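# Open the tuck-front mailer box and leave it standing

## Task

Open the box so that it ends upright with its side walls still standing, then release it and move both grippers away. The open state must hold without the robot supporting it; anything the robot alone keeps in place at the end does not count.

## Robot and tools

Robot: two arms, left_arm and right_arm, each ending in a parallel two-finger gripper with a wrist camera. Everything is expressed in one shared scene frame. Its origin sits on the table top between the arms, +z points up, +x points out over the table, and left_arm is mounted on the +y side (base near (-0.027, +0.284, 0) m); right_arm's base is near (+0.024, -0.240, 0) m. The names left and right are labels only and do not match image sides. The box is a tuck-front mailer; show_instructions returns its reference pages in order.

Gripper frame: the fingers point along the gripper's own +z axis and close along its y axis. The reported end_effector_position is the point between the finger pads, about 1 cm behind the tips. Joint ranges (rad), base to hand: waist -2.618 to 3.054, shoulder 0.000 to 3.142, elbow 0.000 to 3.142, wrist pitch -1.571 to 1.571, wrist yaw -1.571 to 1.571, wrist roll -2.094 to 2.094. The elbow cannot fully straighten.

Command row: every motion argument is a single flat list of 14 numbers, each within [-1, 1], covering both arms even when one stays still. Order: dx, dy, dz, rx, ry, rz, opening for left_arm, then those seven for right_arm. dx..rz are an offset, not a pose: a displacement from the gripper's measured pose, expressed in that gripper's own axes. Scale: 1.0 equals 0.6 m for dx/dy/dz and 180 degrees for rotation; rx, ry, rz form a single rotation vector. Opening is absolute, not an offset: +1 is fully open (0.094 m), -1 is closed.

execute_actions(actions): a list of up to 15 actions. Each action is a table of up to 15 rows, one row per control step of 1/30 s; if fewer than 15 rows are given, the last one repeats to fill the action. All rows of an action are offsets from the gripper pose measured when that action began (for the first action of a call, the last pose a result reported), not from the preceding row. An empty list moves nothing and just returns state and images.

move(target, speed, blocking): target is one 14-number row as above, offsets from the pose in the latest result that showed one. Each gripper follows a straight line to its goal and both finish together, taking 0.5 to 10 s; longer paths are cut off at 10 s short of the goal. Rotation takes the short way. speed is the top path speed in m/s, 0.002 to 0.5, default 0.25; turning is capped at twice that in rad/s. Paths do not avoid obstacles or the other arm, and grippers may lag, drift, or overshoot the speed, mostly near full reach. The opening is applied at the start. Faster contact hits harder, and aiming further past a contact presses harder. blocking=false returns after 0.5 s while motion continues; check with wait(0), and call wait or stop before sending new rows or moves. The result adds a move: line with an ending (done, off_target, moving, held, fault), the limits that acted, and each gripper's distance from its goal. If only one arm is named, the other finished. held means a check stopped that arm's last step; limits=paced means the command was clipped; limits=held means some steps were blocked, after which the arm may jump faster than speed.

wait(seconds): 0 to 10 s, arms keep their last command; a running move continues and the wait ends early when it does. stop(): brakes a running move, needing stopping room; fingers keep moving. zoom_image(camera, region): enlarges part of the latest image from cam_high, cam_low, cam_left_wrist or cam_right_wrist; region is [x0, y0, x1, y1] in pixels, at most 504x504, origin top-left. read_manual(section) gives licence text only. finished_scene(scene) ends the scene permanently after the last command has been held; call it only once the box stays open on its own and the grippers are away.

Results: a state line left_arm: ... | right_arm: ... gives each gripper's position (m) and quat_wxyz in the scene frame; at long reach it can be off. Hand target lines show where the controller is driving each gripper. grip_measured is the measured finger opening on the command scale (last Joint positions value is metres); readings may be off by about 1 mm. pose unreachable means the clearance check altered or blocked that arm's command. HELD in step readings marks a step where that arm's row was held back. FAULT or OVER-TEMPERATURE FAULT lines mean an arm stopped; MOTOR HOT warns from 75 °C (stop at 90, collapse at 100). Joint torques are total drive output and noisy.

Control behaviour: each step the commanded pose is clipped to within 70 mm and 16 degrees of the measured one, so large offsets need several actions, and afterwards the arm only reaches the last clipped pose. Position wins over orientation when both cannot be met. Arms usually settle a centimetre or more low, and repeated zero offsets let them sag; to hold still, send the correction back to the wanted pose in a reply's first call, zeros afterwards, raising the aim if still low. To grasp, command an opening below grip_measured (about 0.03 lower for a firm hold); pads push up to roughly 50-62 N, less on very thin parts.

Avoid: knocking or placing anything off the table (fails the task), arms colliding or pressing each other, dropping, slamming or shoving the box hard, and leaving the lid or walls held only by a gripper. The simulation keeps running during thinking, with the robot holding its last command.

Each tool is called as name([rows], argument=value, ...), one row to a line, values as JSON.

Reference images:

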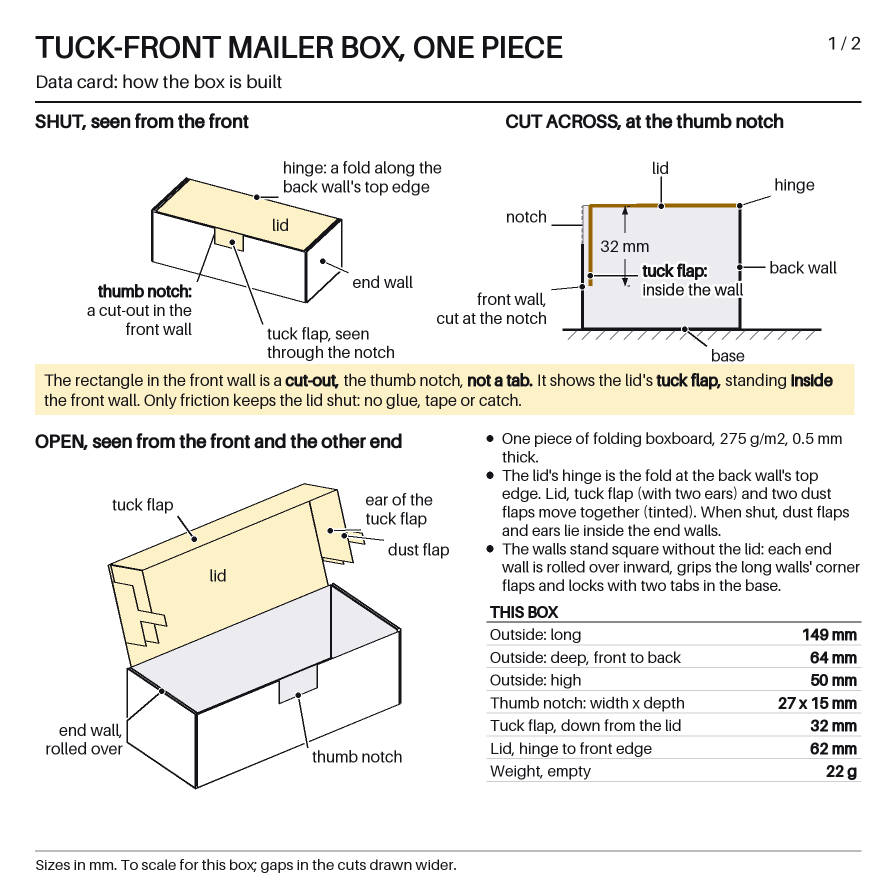

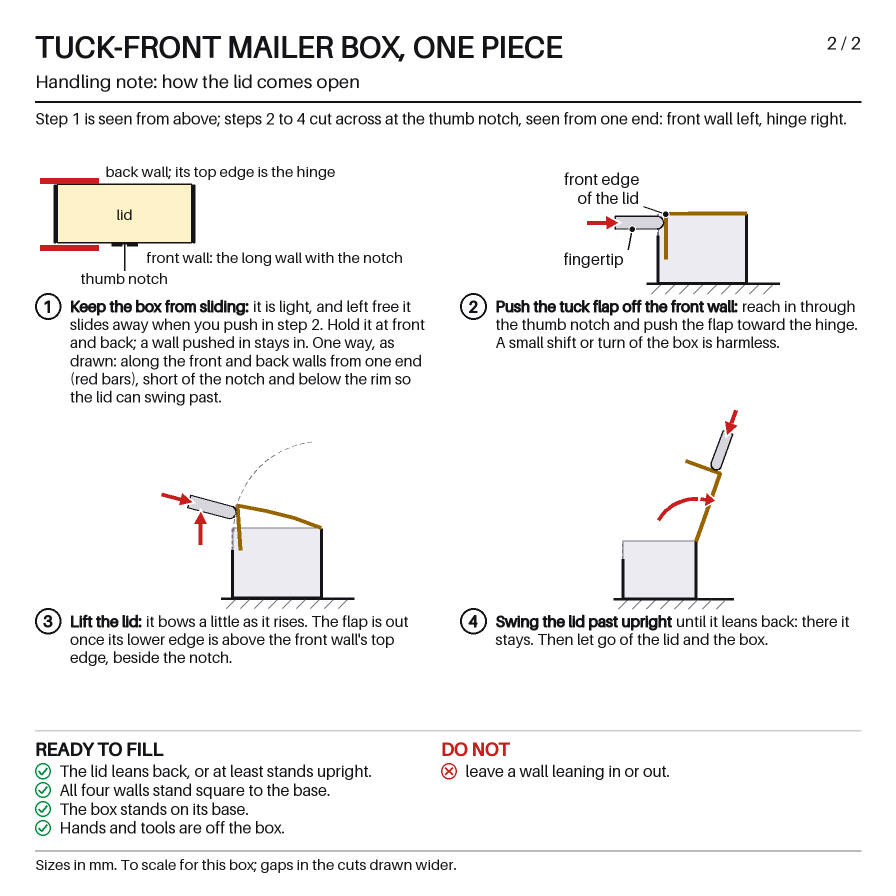

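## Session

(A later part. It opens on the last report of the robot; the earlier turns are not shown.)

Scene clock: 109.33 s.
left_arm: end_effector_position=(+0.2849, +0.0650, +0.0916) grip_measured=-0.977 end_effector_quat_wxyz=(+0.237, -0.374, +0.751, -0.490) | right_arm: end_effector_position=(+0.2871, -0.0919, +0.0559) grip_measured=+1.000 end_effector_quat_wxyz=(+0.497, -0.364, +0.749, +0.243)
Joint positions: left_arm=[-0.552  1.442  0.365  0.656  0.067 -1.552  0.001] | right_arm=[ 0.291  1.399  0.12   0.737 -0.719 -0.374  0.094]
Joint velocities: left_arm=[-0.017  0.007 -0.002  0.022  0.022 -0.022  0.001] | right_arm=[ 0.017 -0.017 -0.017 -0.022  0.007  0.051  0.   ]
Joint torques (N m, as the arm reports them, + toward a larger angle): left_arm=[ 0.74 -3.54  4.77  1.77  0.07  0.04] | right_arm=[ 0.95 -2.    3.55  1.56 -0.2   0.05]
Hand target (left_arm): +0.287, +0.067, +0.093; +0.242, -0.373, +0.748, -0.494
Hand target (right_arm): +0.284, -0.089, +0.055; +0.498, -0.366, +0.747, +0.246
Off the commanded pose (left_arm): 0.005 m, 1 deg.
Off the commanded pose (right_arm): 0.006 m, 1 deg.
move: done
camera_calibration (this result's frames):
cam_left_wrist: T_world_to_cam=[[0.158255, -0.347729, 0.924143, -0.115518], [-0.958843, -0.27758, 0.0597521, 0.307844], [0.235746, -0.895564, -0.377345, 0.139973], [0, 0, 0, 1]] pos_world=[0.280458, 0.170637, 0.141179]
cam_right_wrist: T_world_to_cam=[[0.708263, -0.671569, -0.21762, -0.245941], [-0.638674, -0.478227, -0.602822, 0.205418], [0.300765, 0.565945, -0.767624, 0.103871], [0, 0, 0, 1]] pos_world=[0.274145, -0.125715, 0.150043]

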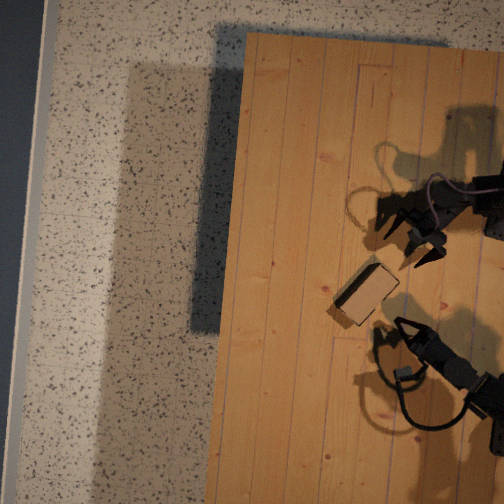

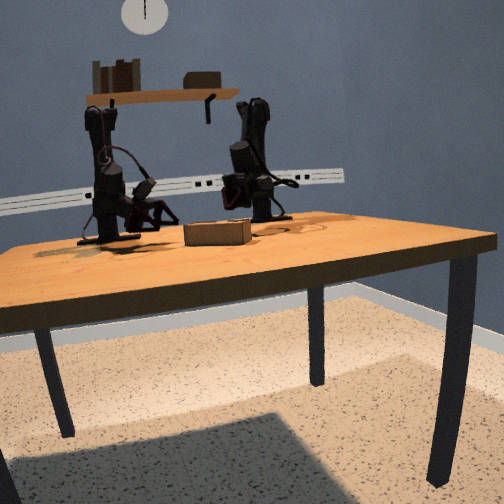

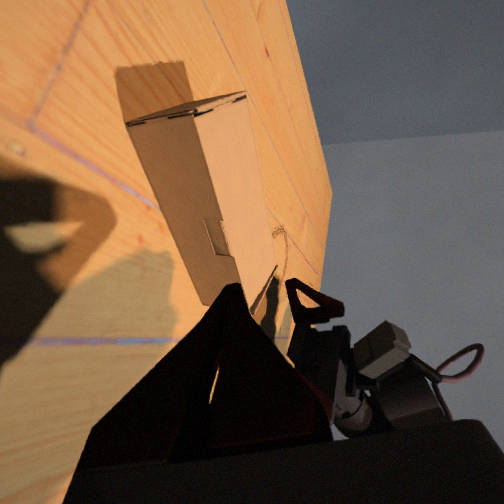

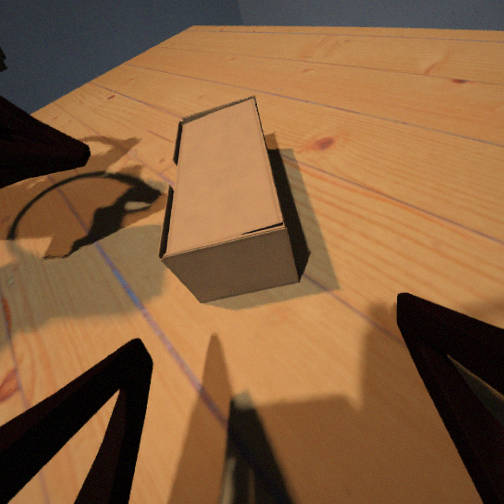

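move(target=[0.015,0.012,0.07,0,0,0,-1,-0.01,0.028,0.145,0,0.015,0,1], speed=0.1)

execute_actions([
  [[0,0,0,0,0,0,-1,0,0,0,0,0,0,0.55]],
  [[0,0,0,0,0,0,-1,0,0,0,0,0,0,0.5],[0,0,0,0,0,0,-1,0,0,0,0,0,0,0.47],[0,0,0,0,0,0,-1,0,0,0,0,0,0,0.44],[0,0,0,0,0,0,-1,0,0,0,0,0,0,0.42],[0,0,0,0,0,0,-1,0,0,0,0,0,0,0.4],[0,0,0,0,0,0,-1,0,0,0,0,0,0,0.38],[0,0,0,0,0,0,-1,0,0,0,0,0,0,0.36]],
])

Scene clock: 138.50 s.
left_arm: end_effector_position=(+0.2985, +0.0453, +0.0546) grip_measured=-0.977 end_effector_quat_wxyz=(+0.226, -0.382, +0.761, -0.474) | right_arm: end_effector_position=(+0.3156, -0.0224, +0.0203) grip_measured=+1.000 end_effector_quat_wxyz=(+0.463, -0.368, +0.771, +0.236)
Joint positions: left_arm=[-0.588  1.684  0.425  0.793  0.036 -1.572  0.001] | right_arm=[ 0.618  1.779  0.295  0.955 -0.421 -0.209  0.094]
Joint velocities: left_arm=[ 0.007  0.002 -0.002  0.022  0.022 -0.051 -0.001] | right_arm=[-0.007 -0.007 -0.007 -0.007  0.037  0.037  0.   ]
Joint torques (N m, as the arm reports them, + toward a larger angle): left_arm=[-0.75 -4.7   6.32  1.74 -0.08 -0.03] | right_arm=[ 0.82 -4.82  5.06  1.69 -0.07  0.03]
Hand target (left_arm): +0.306, +0.037, +0.067; +0.237, -0.375, +0.751, -0.490
Hand target (right_arm): +0.324, -0.016, +0.029; +0.480, -0.369, +0.760, +0.236
Off the commanded pose (left_arm): 0.018 m, 3 deg.
Off the commanded pose (right_arm): 0.013 m, 2 deg.
move: off_target (left_arm, right_arm)
camera_calibration (this result's frames):
cam_left_wrist: T_world_to_cam=[[0.195373, -0.367395, 0.909313, -0.0997201], [-0.955503, -0.280247, 0.0920675, 0.314984], [0.221007, -0.886838, -0.4058, 0.110777], [0, 0, 0, 1]] pos_world=[0.295968, 0.149878, 0.10663]
cam_right_wrist: T_world_to_cam=[[0.693166, -0.683583, -0.228549, -0.222539], [-0.676175, -0.506905, -0.534635, 0.245246], [0.249614, 0.52513, -0.813592, 0.0448281], [0, 0, 0, 1]] pos_world=[0.308896, -0.0513478, 0.116728]

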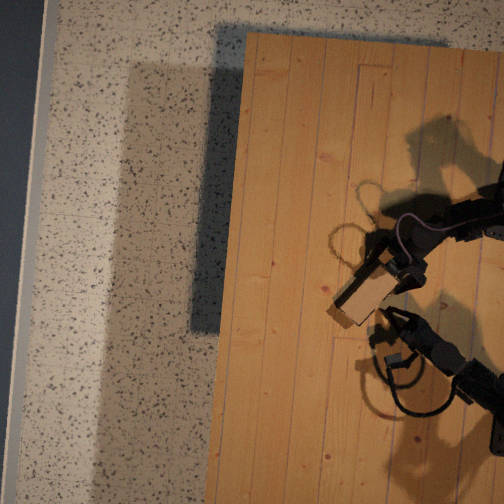

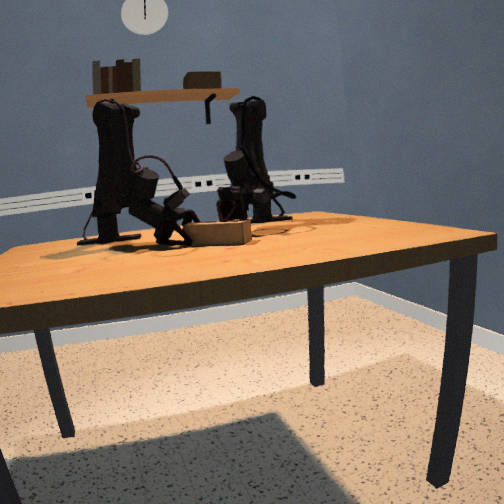

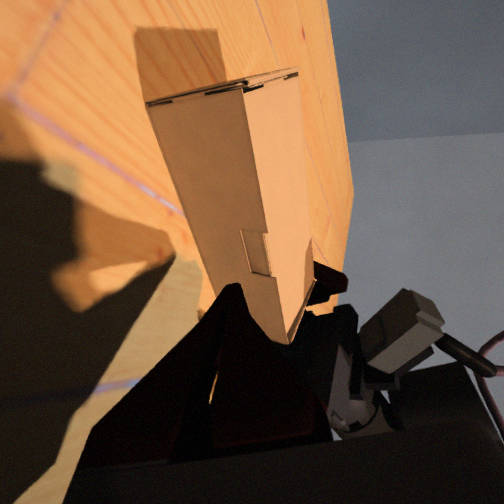

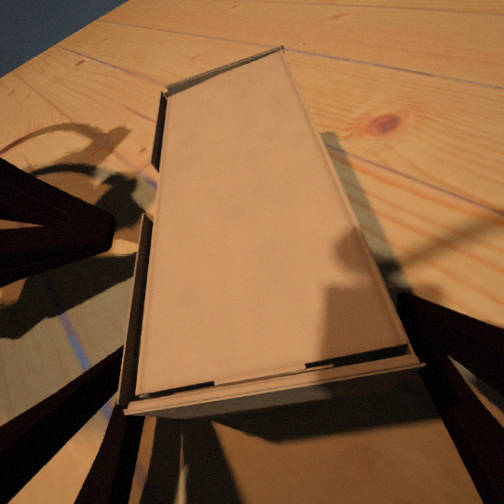

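Scene clock: 139.50 s.
left_arm: end_effector_position=(+0.2985, +0.0453, +0.0546) grip_measured=-0.977 end_effector_quat_wxyz=(+0.226, -0.382, +0.761, -0.474) | right_arm: end_effector_position=(+0.3156, -0.0224, +0.0203) grip_measured=+0.364 end_effector_quat_wxyz=(+0.463, -0.368, +0.771, +0.236)
Joint positions: left_arm=[-0.588  1.684  0.425  0.793  0.036 -1.572  0.001] | right_arm=[ 0.618  1.779  0.295  0.955 -0.421 -0.209  0.064]
Joint velocities: left_arm=[ 0.012 -0.002  0.002 -0.007 -0.007 -0.022 -0.001] | right_arm=[ 0.012 -0.002 -0.007  0.007 -0.066  0.037  0.   ]
Joint torques (N m, as the arm reports them, + toward a larger angle): left_arm=[-0.04 -5.37  4.42  1.51  0.01 -0.02] | right_arm=[-0.04 -5.58  3.51  1.38 -0.12 -0.02]
Hand target (left_arm): +0.298, +0.045, +0.055; +0.226, -0.382, +0.761, -0.474
Hand target (right_arm): +0.316, -0.022, +0.020; +0.463, -0.368, +0.771, +0.236
Off the commanded pose (left_arm): 0.000 m, 0 deg.
Off the commanded pose (right_arm): 0.000 m, 0 deg.
Step readings (end_effector_position; steps 1 to 15: 1st action; 16 to 30: 2nd action):
0: left_arm (+0.2985, +0.0453, +0.0546) | right_arm (+0.3156, -0.0224, +0.0203)
1: left_arm (+0.2985, +0.0453, +0.0546) | right_arm (+0.3156, -0.0224, +0.0203)
2: left_arm (+0.2985, +0.0453, +0.0546) | right_arm (+0.3156, -0.0224, +0.0203)
4: left_arm (+0.2985, +0.0453, +0.0546) | right_arm (+0.3156, -0.0224, +0.0203)
8: left_arm (+0.2985, +0.0453, +0.0546) | right_arm (+0.3156, -0.0224, +0.0203)
15: left_arm (+0.2985, +0.0453, +0.0546) | right_arm (+0.3156, -0.0224, +0.0203)
16: left_arm (+0.2985, +0.0453, +0.0546) | right_arm (+0.3156, -0.0224, +0.0203)
17: left_arm (+0.2985, +0.0453, +0.0546) | right_arm (+0.3156, -0.0224, +0.0203)
19: left_arm (+0.2985, +0.0453, +0.0546) | right_arm (+0.3156, -0.0224, +0.0203)
23: left_arm (+0.2985, +0.0453, +0.0546) | right_arm (+0.3156, -0.0224, +0.0203)
30: end_effector_position above
camera_calibration (this result's frames):
cam_left_wrist: T_world_to_cam=[[0.195373, -0.367395, 0.909313, -0.0997201], [-0.955503, -0.280247, 0.0920675, 0.314984], [0.221007, -0.886838, -0.4058, 0.110777], [0, 0, 0, 1]] pos_world=[0.295968, 0.149878, 0.10663]
cam_right_wrist: T_world_to_cam=[[0.693166, -0.683583, -0.228549, -0.222539], [-0.676175, -0.506905, -0.534635, 0.245246], [0.249614, 0.52513, -0.813592, 0.0448281], [0, 0, 0, 1]] pos_world=[0.308896, -0.0513478, 0.116728]

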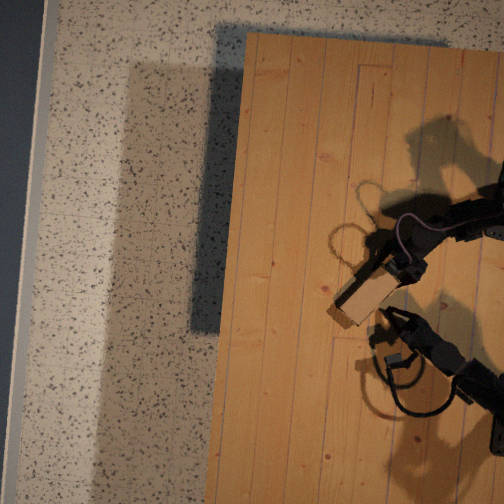

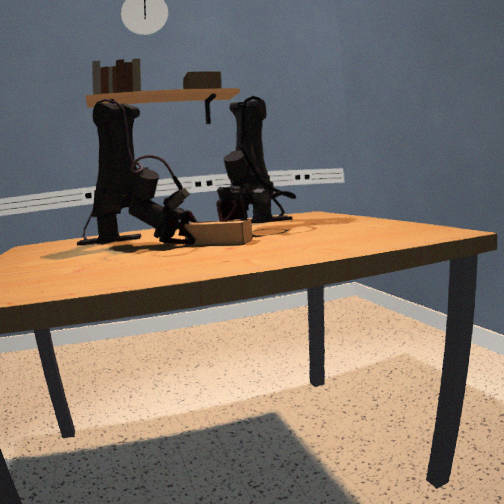

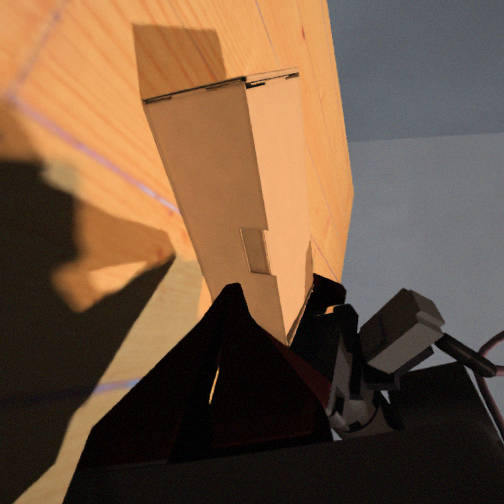

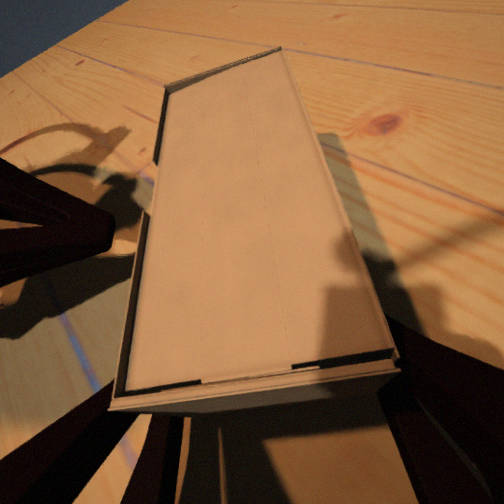

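move(target=[-0.011,-0.036,0.019,0.015,0,0,-1,0,0,0,0,0,0,0.345], speed=0.04)

Scene clock: 155.37 s.
left_arm: end_effector_position=(+0.3082, +0.0417, +0.0593) grip_measured=-0.977 end_effector_quat_wxyz=(+0.227, -0.381, +0.756, -0.481) | right_arm: end_effector_position=(+0.3156, -0.0224, +0.0203) grip_measured=+0.351 end_effector_quat_wxyz=(+0.463, -0.368, +0.771, +0.236)
Joint positions: left_arm=[-0.575  1.704  0.46   0.793  0.051 -1.572  0.001] | right_arm=[ 0.618  1.779  0.295  0.955 -0.421 -0.209  0.063]
Joint velocities: left_arm=[-0.007  0.022  0.002 -0.051  0.066  0.022 -0.001] | right_arm=[-0.002 -0.002  0.002 -0.022 -0.022  0.037 -0.   ]
Joint torques (N m, as the arm reports them, + toward a larger angle): left_arm=[ 0.69 -5.01  6.24  1.66  0.05  0.07] | right_arm=[ 0.01 -5.66  3.6   1.39 -0.09  0.01]
Hand target (left_arm): +0.318, +0.039, +0.069; +0.236, -0.376, +0.750, -0.491
Hand target (right_arm): +0.316, -0.022, +0.020; +0.463, -0.368, +0.771, +0.236
Off the commanded pose (left_arm): 0.014 m, 2 deg.
Off the commanded pose (right_arm): 0.000 m, 0 deg.
move: off_target (left_arm)
camera_calibration (this result's frames):
cam_left_wrist: T_world_to_cam=[[0.187587, -0.354744, 0.915952, -0.105766], [-0.956362, -0.278635, 0.0879492, 0.323326], [0.224017, -0.892479, -0.391532, 0.105757], [0, 0, 0, 1]] pos_world=[0.305366, 0.146956, 0.109847]
cam_right_wrist: T_world_to_cam=[[0.693166, -0.683583, -0.228549, -0.222539], [-0.676175, -0.506905, -0.534635, 0.245246], [0.249614, 0.52513, -0.813592, 0.0448281], [0, 0, 0, 1]] pos_world=[0.308896, -0.0513478, 0.116728]

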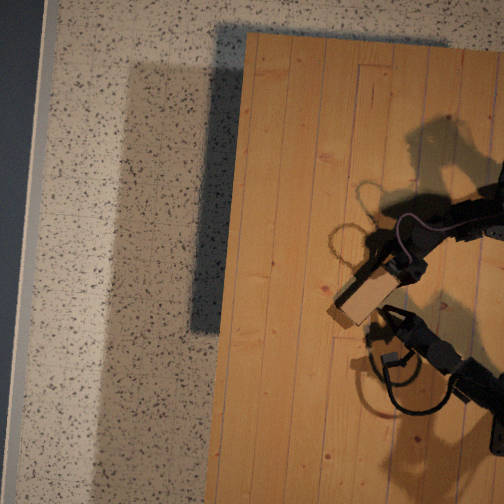

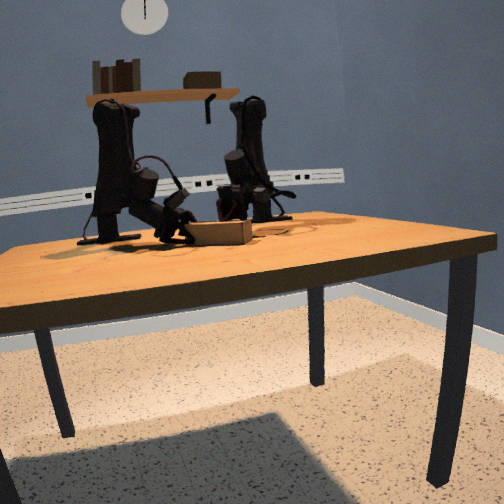

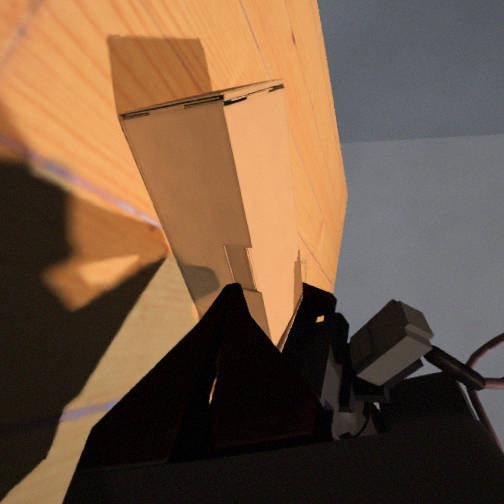

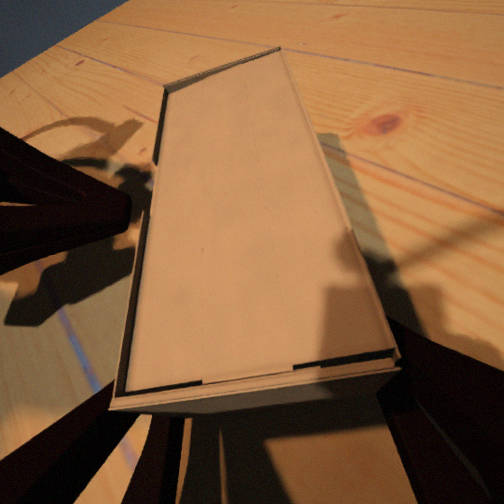

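move(target=[-0.011,-0.032,0.025,0.01,0,0,-1,0,0,0,0,0,0,0.34], speed=0.04)

zoom_image(camera="cam_left_wrist", region=[170,200,330,360])

Scene clock: 162.20 s.
left_arm: end_effector_position=(+0.3206, +0.0360, +0.0636) grip_measured=-0.977 end_effector_quat_wxyz=(+0.228, -0.380, +0.752, -0.487) | right_arm: end_effector_position=(+0.3164, -0.0231, +0.0201) grip_measured=+0.346 end_effector_quat_wxyz=(+0.463, -0.367, +0.772, +0.233)
Joint positions: left_arm=[-0.565  1.737  0.508  0.793  0.063 -1.572  0.001] | right_arm=[ 0.618  1.779  0.295  0.955 -0.415 -0.209  0.063]
Joint velocities: left_arm=[ 0.022  0.002  0.007 -0.022  0.007 -0.022 -0.   ] | right_arm=[-0.007  0.007 -0.002 -0.037  0.037 -0.022 -0.   ]
Joint torques (N m, as the arm reports them, + toward a larger angle): left_arm=[ 0.72 -5.28  6.47  1.46  0.08  0.06] | right_arm=[-0.03 -5.58  3.58  1.38 -0.19 -0.02]
Hand target (left_arm): +0.329, +0.034, +0.070; +0.233, -0.377, +0.749, -0.492
Hand target (right_arm): +0.316, -0.022, +0.020; +0.463, -0.368, +0.771, +0.236
Off the commanded pose (left_arm): 0.011 m, 1 deg.
Off the commanded pose (right_arm): 0.001 m, 0 deg.
move: off_target (left_arm)
camera_calibration (this result's frames):
cam_left_wrist: T_world_to_cam=[[0.178585, -0.342848, 0.92226, -0.111971], [-0.957366, -0.276858, 0.0824621, 0.333753], [0.227063, -0.897667, -0.377674, 0.0978916], [0, 0, 0, 1]] pos_world=[0.317292, 0.141887, 0.112715]
cam_right_wrist: T_world_to_cam=[[0.690058, -0.687594, -0.225908, -0.222721], [-0.67802, -0.50496, -0.534139, 0.245887], [0.253196, 0.521757, -0.814654, 0.0436527], [0, 0, 0, 1]] pos_world=[0.309354, -0.0517543, 0.116585]

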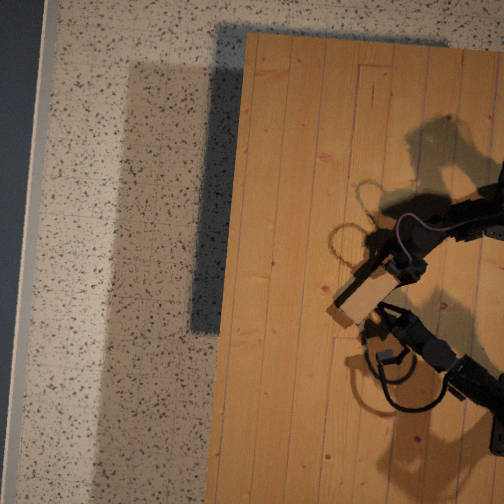

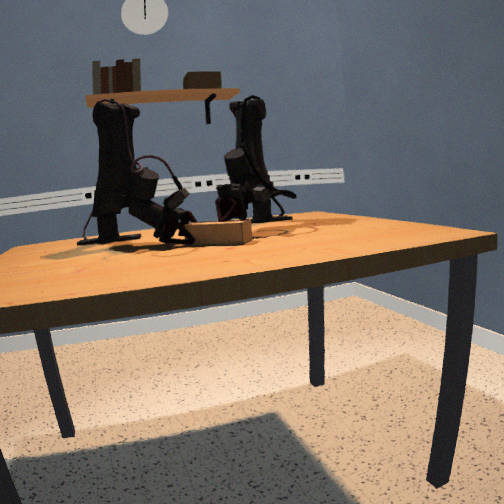

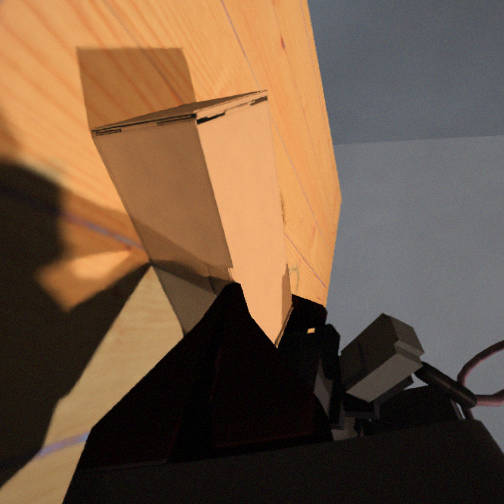

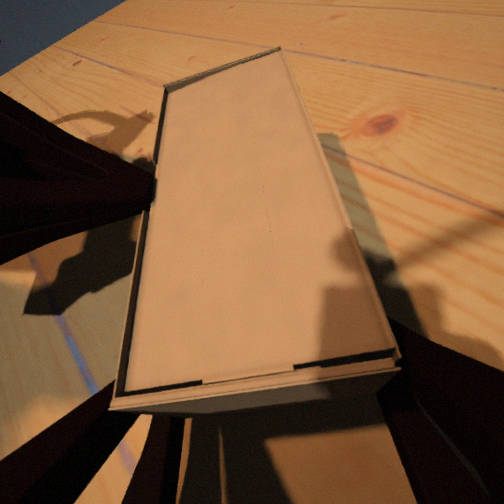

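Region (170, 200, 330, 360) of cam_left_wrist's 504x504 image, scaled by 3.150, with more detail than that image has.

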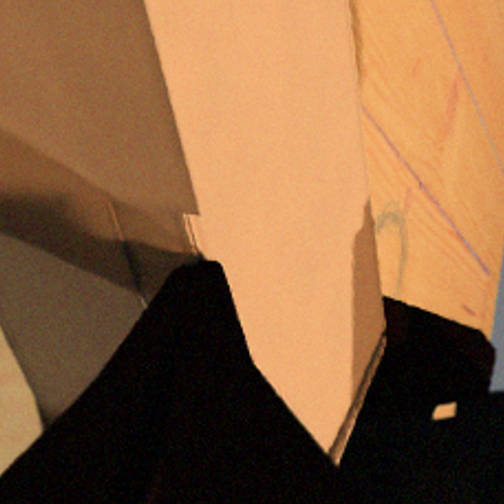

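move(target=[-0.011,0.006,0.008,0,0,0,-1,0,0,0,0,0,0,0.34], speed=0.02)

zoom_image(camera="cam_left_wrist", region=[170,200,330,360])

Scene clock: 171.43 s.
left_arm: end_effector_position=(+0.3214, +0.0394, +0.0536) grip_measured=-0.977 end_effector_quat_wxyz=(+0.221, -0.384, +0.757, -0.480) | right_arm: end_effector_position=(+0.3167, -0.0235, +0.0200) grip_measured=+0.346 end_effector_quat_wxyz=(+0.464, -0.366, +0.773, +0.232)
Joint positions: left_arm=[-0.551  1.764  0.508  0.797  0.078 -1.57   0.001] | right_arm=[ 0.618  1.779  0.295  0.955 -0.412 -0.209  0.063]
Joint velocities: left_arm=[ 0.022 -0.017  0.002  0.051  0.051 -0.007 -0.001] | right_arm=[-0.002 -0.007 -0.027 -0.022  0.037  0.051 -0.001]
Joint torques (N m, as the arm reports them, + toward a larger angle): left_arm=[ 0.73 -5.47  4.91  1.75  0.06  0.08] | right_arm=[ 0.02 -5.58  3.51  1.4  -0.12 -0.01]
Hand target (left_arm): +0.327, +0.040, +0.058; +0.228, -0.380, +0.752, -0.487
Hand target (right_arm): +0.316, -0.023, +0.020; +0.463, -0.367, +0.772, +0.233
Off the commanded pose (left_arm): 0.007 m, 1 deg.
Off the commanded pose (right_arm): 0.001 m, 0 deg.
move: done
camera_calibration (this result's frames):
cam_left_wrist: T_world_to_cam=[[0.198486, -0.350737, 0.915198, -0.107445], [-0.955381, -0.277646, 0.100796, 0.334728], [0.218748, -0.894369, -0.390196, 0.10018], [0, 0, 0, 1]] pos_world=[0.319204, 0.144849, 0.103684]
cam_right_wrist: T_world_to_cam=[[0.688391, -0.689724, -0.224497, -0.222815], [-0.679, -0.503918, -0.533878, 0.246229], [0.2551, 0.51995, -0.815215, 0.0430255], [0, 0, 0, 1]] pos_world=[0.309598, -0.0519722, 0.11651]

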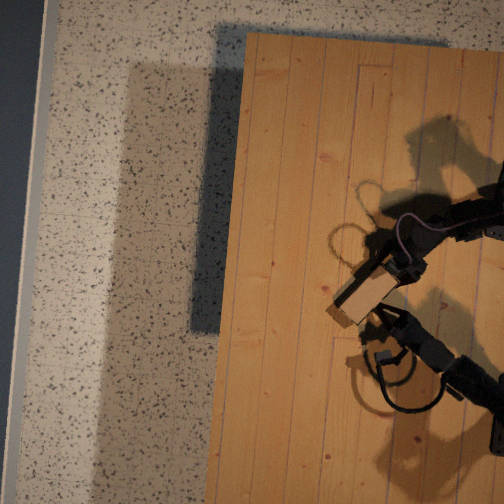

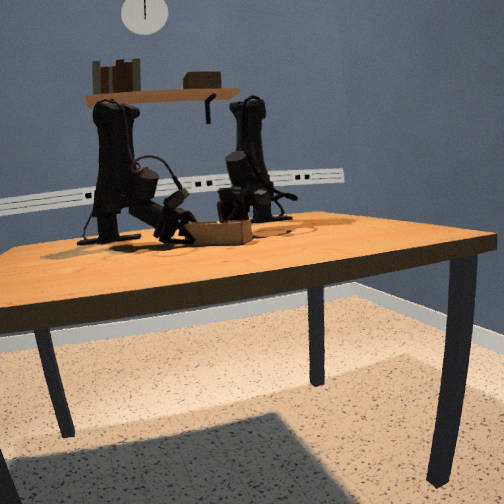

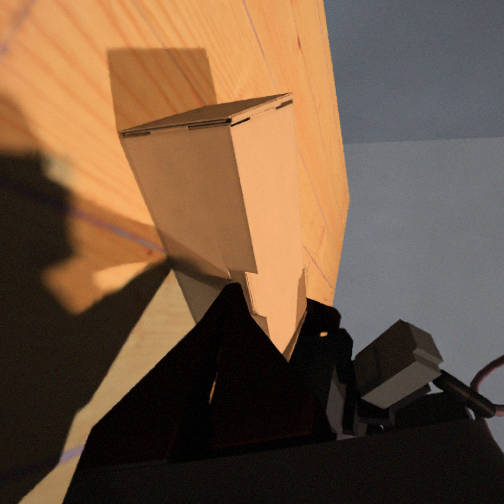

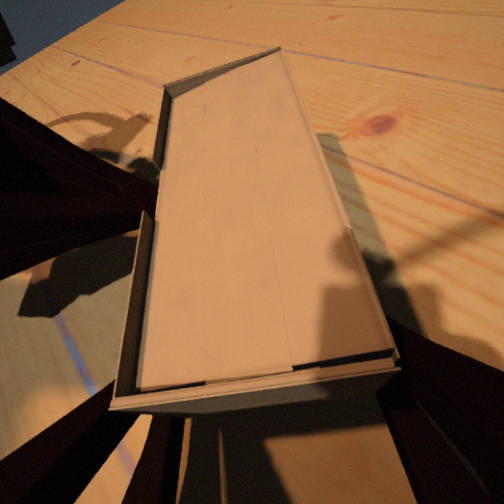

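Region (170, 200, 330, 360) of cam_left_wrist's 504x504 image, scaled by 3.150, with more detail than that image has.

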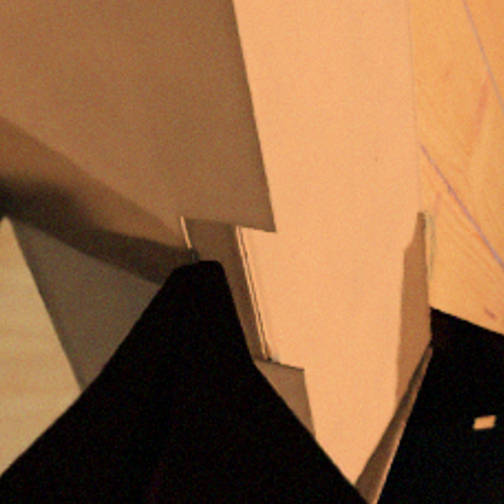

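move(target=[0,-0.034,0.01,0.017,0,0,-1,0,0.005,0,-0.006,0,0,0.34], speed=0.02)

zoom_image(camera="cam_left_wrist", region=[170,200,330,360])

Scene clock: 179.70 s.
left_arm: end_effector_position=(+0.3214, +0.0393, +0.0536) grip_measured=-0.977 end_effector_quat_wxyz=(+0.220, -0.386, +0.756, -0.481) | right_arm: end_effector_position=(+0.3164, -0.0231, +0.0201) grip_measured=+0.346 end_effector_quat_wxyz=(+0.463, -0.367, +0.772, +0.233)
Joint positions: left_arm=[-0.551  1.764  0.508  0.797  0.078 -1.575  0.001] | right_arm=[ 0.618  1.779  0.295  0.955 -0.415 -0.209  0.063]
Joint velocities: left_arm=[-0.002 -0.002  0.007 -0.037  0.007  0.037  0.001] | right_arm=[ 0.002  0.012 -0.007 -0.037  0.007 -0.095  0.   ]
Joint torques (N m, as the arm reports them, + toward a larger angle): left_arm=[-0.17 -5.69  6.7   1.75  0.   -0.03] | right_arm=[-0.09 -5.75  3.65  1.34 -0.25 -0.01]
Hand target (left_arm): +0.332, +0.031, +0.070; +0.231, -0.378, +0.744, -0.500
Hand target (right_arm): +0.314, -0.022, +0.020; +0.460, -0.370, +0.771, +0.239
Off the commanded pose (left_arm): 0.021 m, 3 deg.
Off the commanded pose (right_arm): 0.002 m, 1 deg.
move: off_target (left_arm)
camera_calibration (this result's frames):
cam_left_wrist: T_world_to_cam=[[0.201489, -0.347323, 0.915843, -0.108592], [-0.954644, -0.278903, 0.104255, 0.3343], [0.219221, -0.89531, -0.387765, 0.0998966], [0, 0, 0, 1]] pos_world=[0.319118, 0.144959, 0.103337]
cam_right_wrist: T_world_to_cam=[[0.690058, -0.687594, -0.225908, -0.222721], [-0.67802, -0.50496, -0.534139, 0.245887], [0.253196, 0.521757, -0.814654, 0.0436527], [0, 0, 0, 1]] pos_world=[0.309354, -0.0517543, 0.116585]

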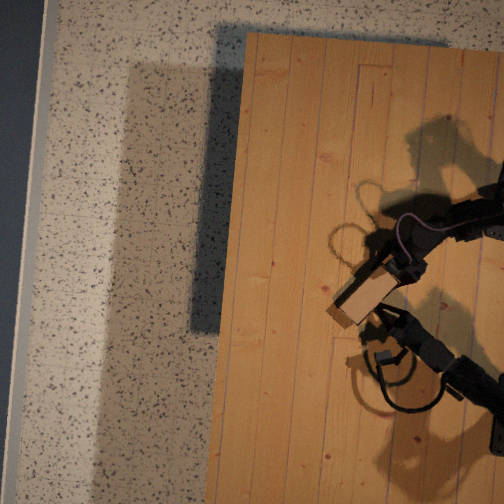

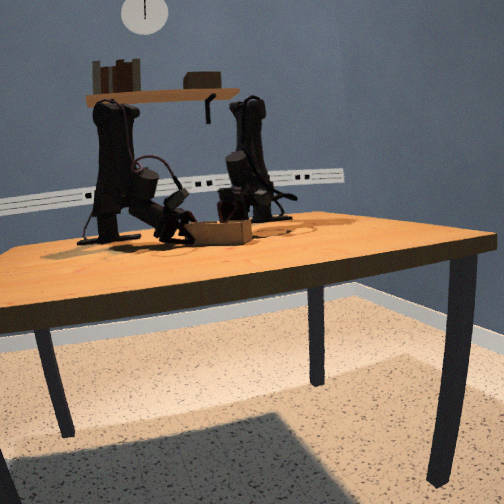

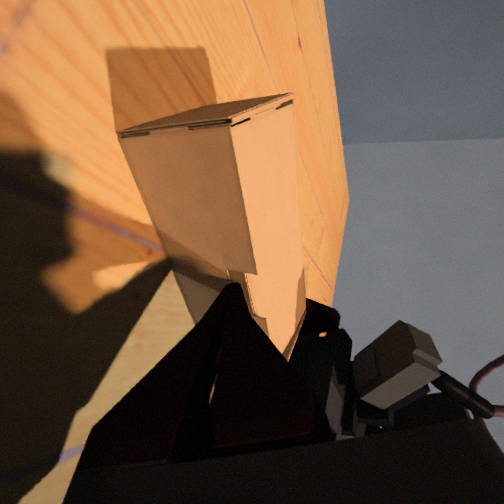

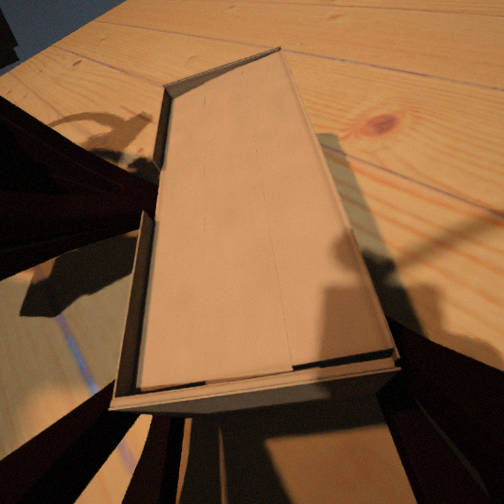

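Region (170, 200, 330, 360) of cam_left_wrist's 504x504 image, scaled by 3.150, with more detail than that image has.

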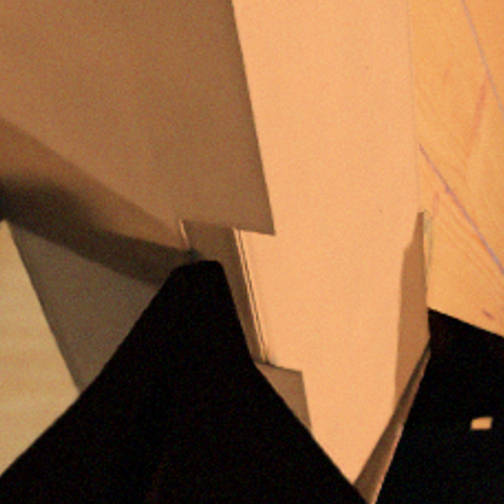

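Stiction; a bit more.

execute_actions([
  [[0,-0.039,0.013,0.018,0,0,-1,0,0.004,0,-0.005,0,0,0.34]],
])

zoom_image(camera="cam_left_wrist", region=[170,200,330,360])

Scene clock: 185.50 s.
left_arm: end_effector_position=(+0.3247, +0.0370, +0.0581) grip_measured=-0.977 end_effector_quat_wxyz=(+0.221, -0.386, +0.752, -0.486) | right_arm: end_effector_position=(+0.3175, -0.0242, +0.0198) grip_measured=+0.346 end_effector_quat_wxyz=(+0.464, -0.365, +0.774, +0.230)
Joint positions: left_arm=[-0.551  1.764  0.521  0.797  0.079 -1.579  0.001] | right_arm=[ 0.618  1.779  0.295  0.955 -0.406 -0.208  0.063]
Joint velocities: left_arm=[-0.012 -0.007  0.007 -0.066  0.037 -0.007 -0.   ] | right_arm=[ 0.017  0.002 -0.012 -0.022 -0.022 -0.125 -0.   ]
Joint torques (N m, as the arm reports them, + toward a larger angle): left_arm=[-0.18 -5.48  6.76  1.7  -0.01 -0.02] | right_arm=[-0.25 -5.67  3.54  1.33 -0.32 -0.01]
Hand target (left_arm): +0.335, +0.030, +0.071; +0.230, -0.379, +0.742, -0.502
Hand target (right_arm): +0.314, -0.022, +0.020; +0.461, -0.370, +0.770, +0.239
Off the commanded pose (left_arm): 0.019 m, 3 deg.
Off the commanded pose (right_arm): 0.004 m, 1 deg.
Step readings (end_effector_position):
0: left_arm (+0.3214, +0.0393, +0.0536) | right_arm (+0.3164, -0.0231, +0.0201)
1: left_arm (+0.3219, +0.0390, +0.0543) | right_arm (+0.3164, -0.0231, +0.0201)
2: left_arm (+0.3226, +0.0385, +0.0552) | right_arm (+0.3165, -0.0232, +0.0201)
4: left_arm (+0.3241, +0.0374, +0.0573) | right_arm (+0.3171, -0.0238, +0.0199)
8: left_arm (+0.3247, +0.0370, +0.0581) | right_arm (+0.3175, -0.0242, +0.0198)
15: end_effector_position above
camera_calibration (this result's frames):
cam_left_wrist: T_world_to_cam=[[0.194797, -0.337484, 0.920955, -0.112682], [-0.955072, -0.279086, 0.0997415, 0.336741], [0.223365, -0.899008, -0.376687, 0.0969739], [0, 0, 0, 1]] pos_world=[0.321901, 0.143132, 0.106717]
cam_right_wrist: T_world_to_cam=[[0.684675, -0.694113, -0.222323, -0.222872], [-0.681413, -0.50136, -0.533212, 0.247068], [0.258646, 0.51657, -0.816246, 0.0418538], [0, 0, 0, 1]] pos_world=[0.310125, -0.0524482, 0.116353]

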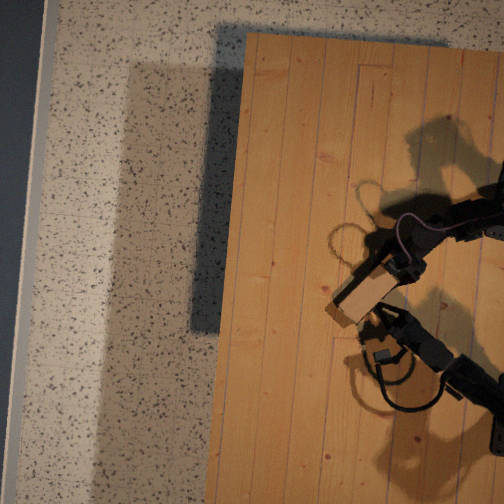

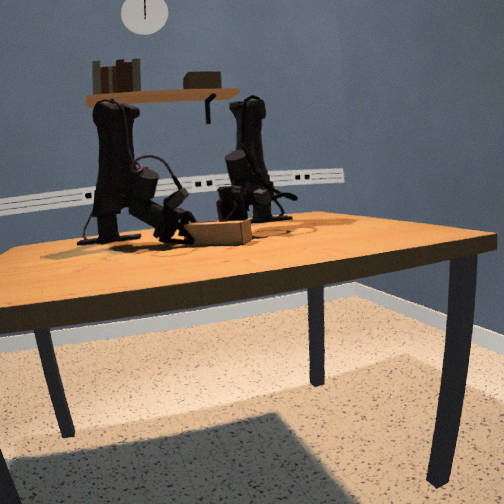

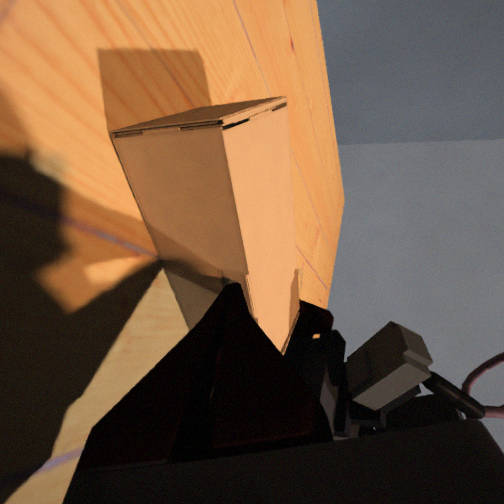

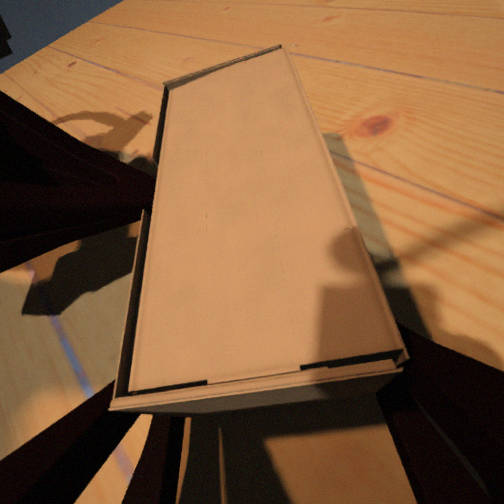

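Region (170, 200, 330, 360) of cam_left_wrist's 504x504 image, scaled by 3.150, with more detail than that image has.

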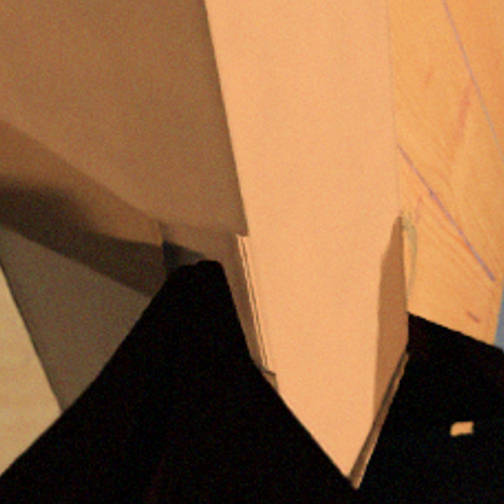

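execute_actions([
  [[0,-0.035,0.009,0.018,0,0,-1,0,0.006,0,-0.007,0,0,0.34],[0,-0.038,0.009,0.020,0,0,-1,0,0.006,0,-0.007,0,0,0.34],[0,-0.041,0.009,0.0225,0,0,-1,0,0.006,0,-0.007,0,0,0.34],[0,-0.044,0.008,0.025,0,0,-1,0,0.006,0,-0.007,0,0,0.34],[0,-0.047,0.008,0.027,0,0,-1,0,0.006,0,-0.007,0,0,0.34],[0,-0.05,0.008,0.0295,0,0,-1,0,0.006,0,-0.007,0,0,0.34],[0,-0.053,0.007,0.032,0,0,-1,0,0.006,0,-0.007,0,0,0.34],[0,-0.056,0.007,0.034,0,0,-1,0,0.006,0,-0.007,0,0,0.34],[0,-0.059,0.006,0.0365,0,0,-1,0,0.006,0,-0.007,0,0,0.34],[0,-0.062,0.006,0.039,0,0,-1,0,0.006,0,-0.007,0,0,0.34]],
])

Scene clock: 197.37 s.
left_arm: end_effector_position=(+0.3275, +0.0350, +0.0655) grip_measured=-0.977 end_effector_quat_wxyz=(+0.226, -0.384, +0.743, -0.499) | right_arm: end_effector_position=(+0.3189, -0.0254, +0.0198) grip_measured=+0.346 end_effector_quat_wxyz=(+0.465, -0.361, +0.776, +0.227)
Joint positions: left_arm=[-0.551  1.764  0.521  0.83   0.08  -1.588  0.001] | right_arm=[ 0.618  1.779  0.295  0.956 -0.396 -0.203  0.063]
Joint velocities: left_arm=[ 0.002 -0.012  0.012  0.051  0.007  0.022  0.001] | right_arm=[-0.002 -0.017 -0.012 -0.022  0.11  -0.007 -0.001]
Joint torques (N m, as the arm reports them, + toward a larger angle): left_arm=[-0.11 -6.24  6.42  2.08 -0.01 -0.04] | right_arm=[-0.15 -5.84  3.59  1.3  -0.41 -0.08]
Hand target (left_arm): +0.339, +0.027, +0.091; +0.244, -0.371, +0.722, -0.531
Hand target (right_arm): +0.315, -0.022, +0.020; +0.460, -0.369, +0.771, +0.238
Off the commanded pose (left_arm): 0.029 m, 5 deg.
Off the commanded pose (right_arm): 0.005 m, 2 deg.
Step readings (end_effector_position):
0: left_arm (+0.3247, +0.0370, +0.0581) | right_arm (+0.3175, -0.0242, +0.0198)
1: left_arm (+0.3247, +0.0370, +0.0581) | right_arm (+0.3176, -0.0243, +0.0198)
2: left_arm (+0.3247, +0.0370, +0.0581) | right_arm (+0.3176, -0.0243, +0.0198)
4: left_arm (+0.3247, +0.0369, +0.0582) | right_arm (+0.3176, -0.0243, +0.0198)
8: left_arm (+0.3255, +0.0363, +0.0603) | right_arm (+0.3177, -0.0245, +0.0197)
15: end_effector_position above
camera_calibration (this result's frames):
cam_left_wrist: T_world_to_cam=[[0.174887, -0.314509, 0.933005, -0.115763], [-0.95628, -0.279852, 0.0849138, 0.339529], [0.234398, -0.907065, -0.349701, 0.0923131], [0, 0, 0, 1]] pos_world=[0.323292, 0.142343, 0.111459]
cam_right_wrist: T_world_to_cam=[[0.676925, -0.701837, -0.221806, -0.222364], [-0.68701, -0.494295, -0.532625, 0.249375], [0.264178, 0.51293, -0.81677, 0.0402066], [0, 0, 0, 1]] pos_world=[0.311225, -0.0534213, 0.116341]

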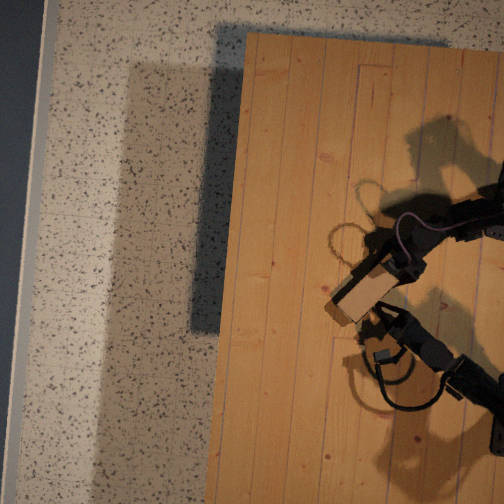

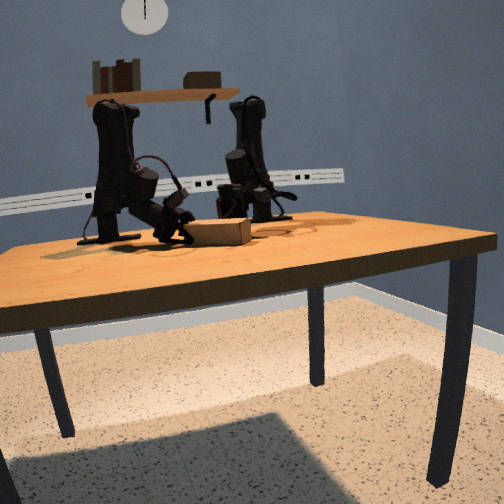

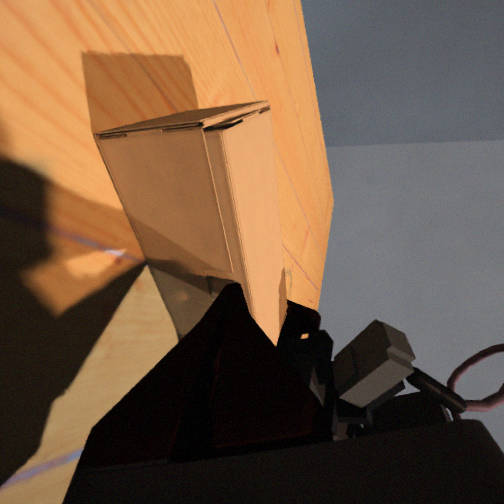

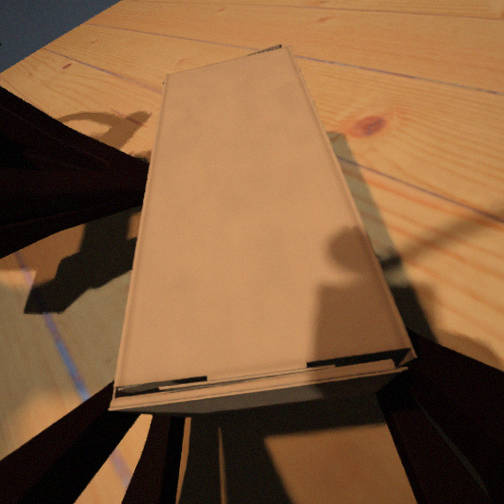

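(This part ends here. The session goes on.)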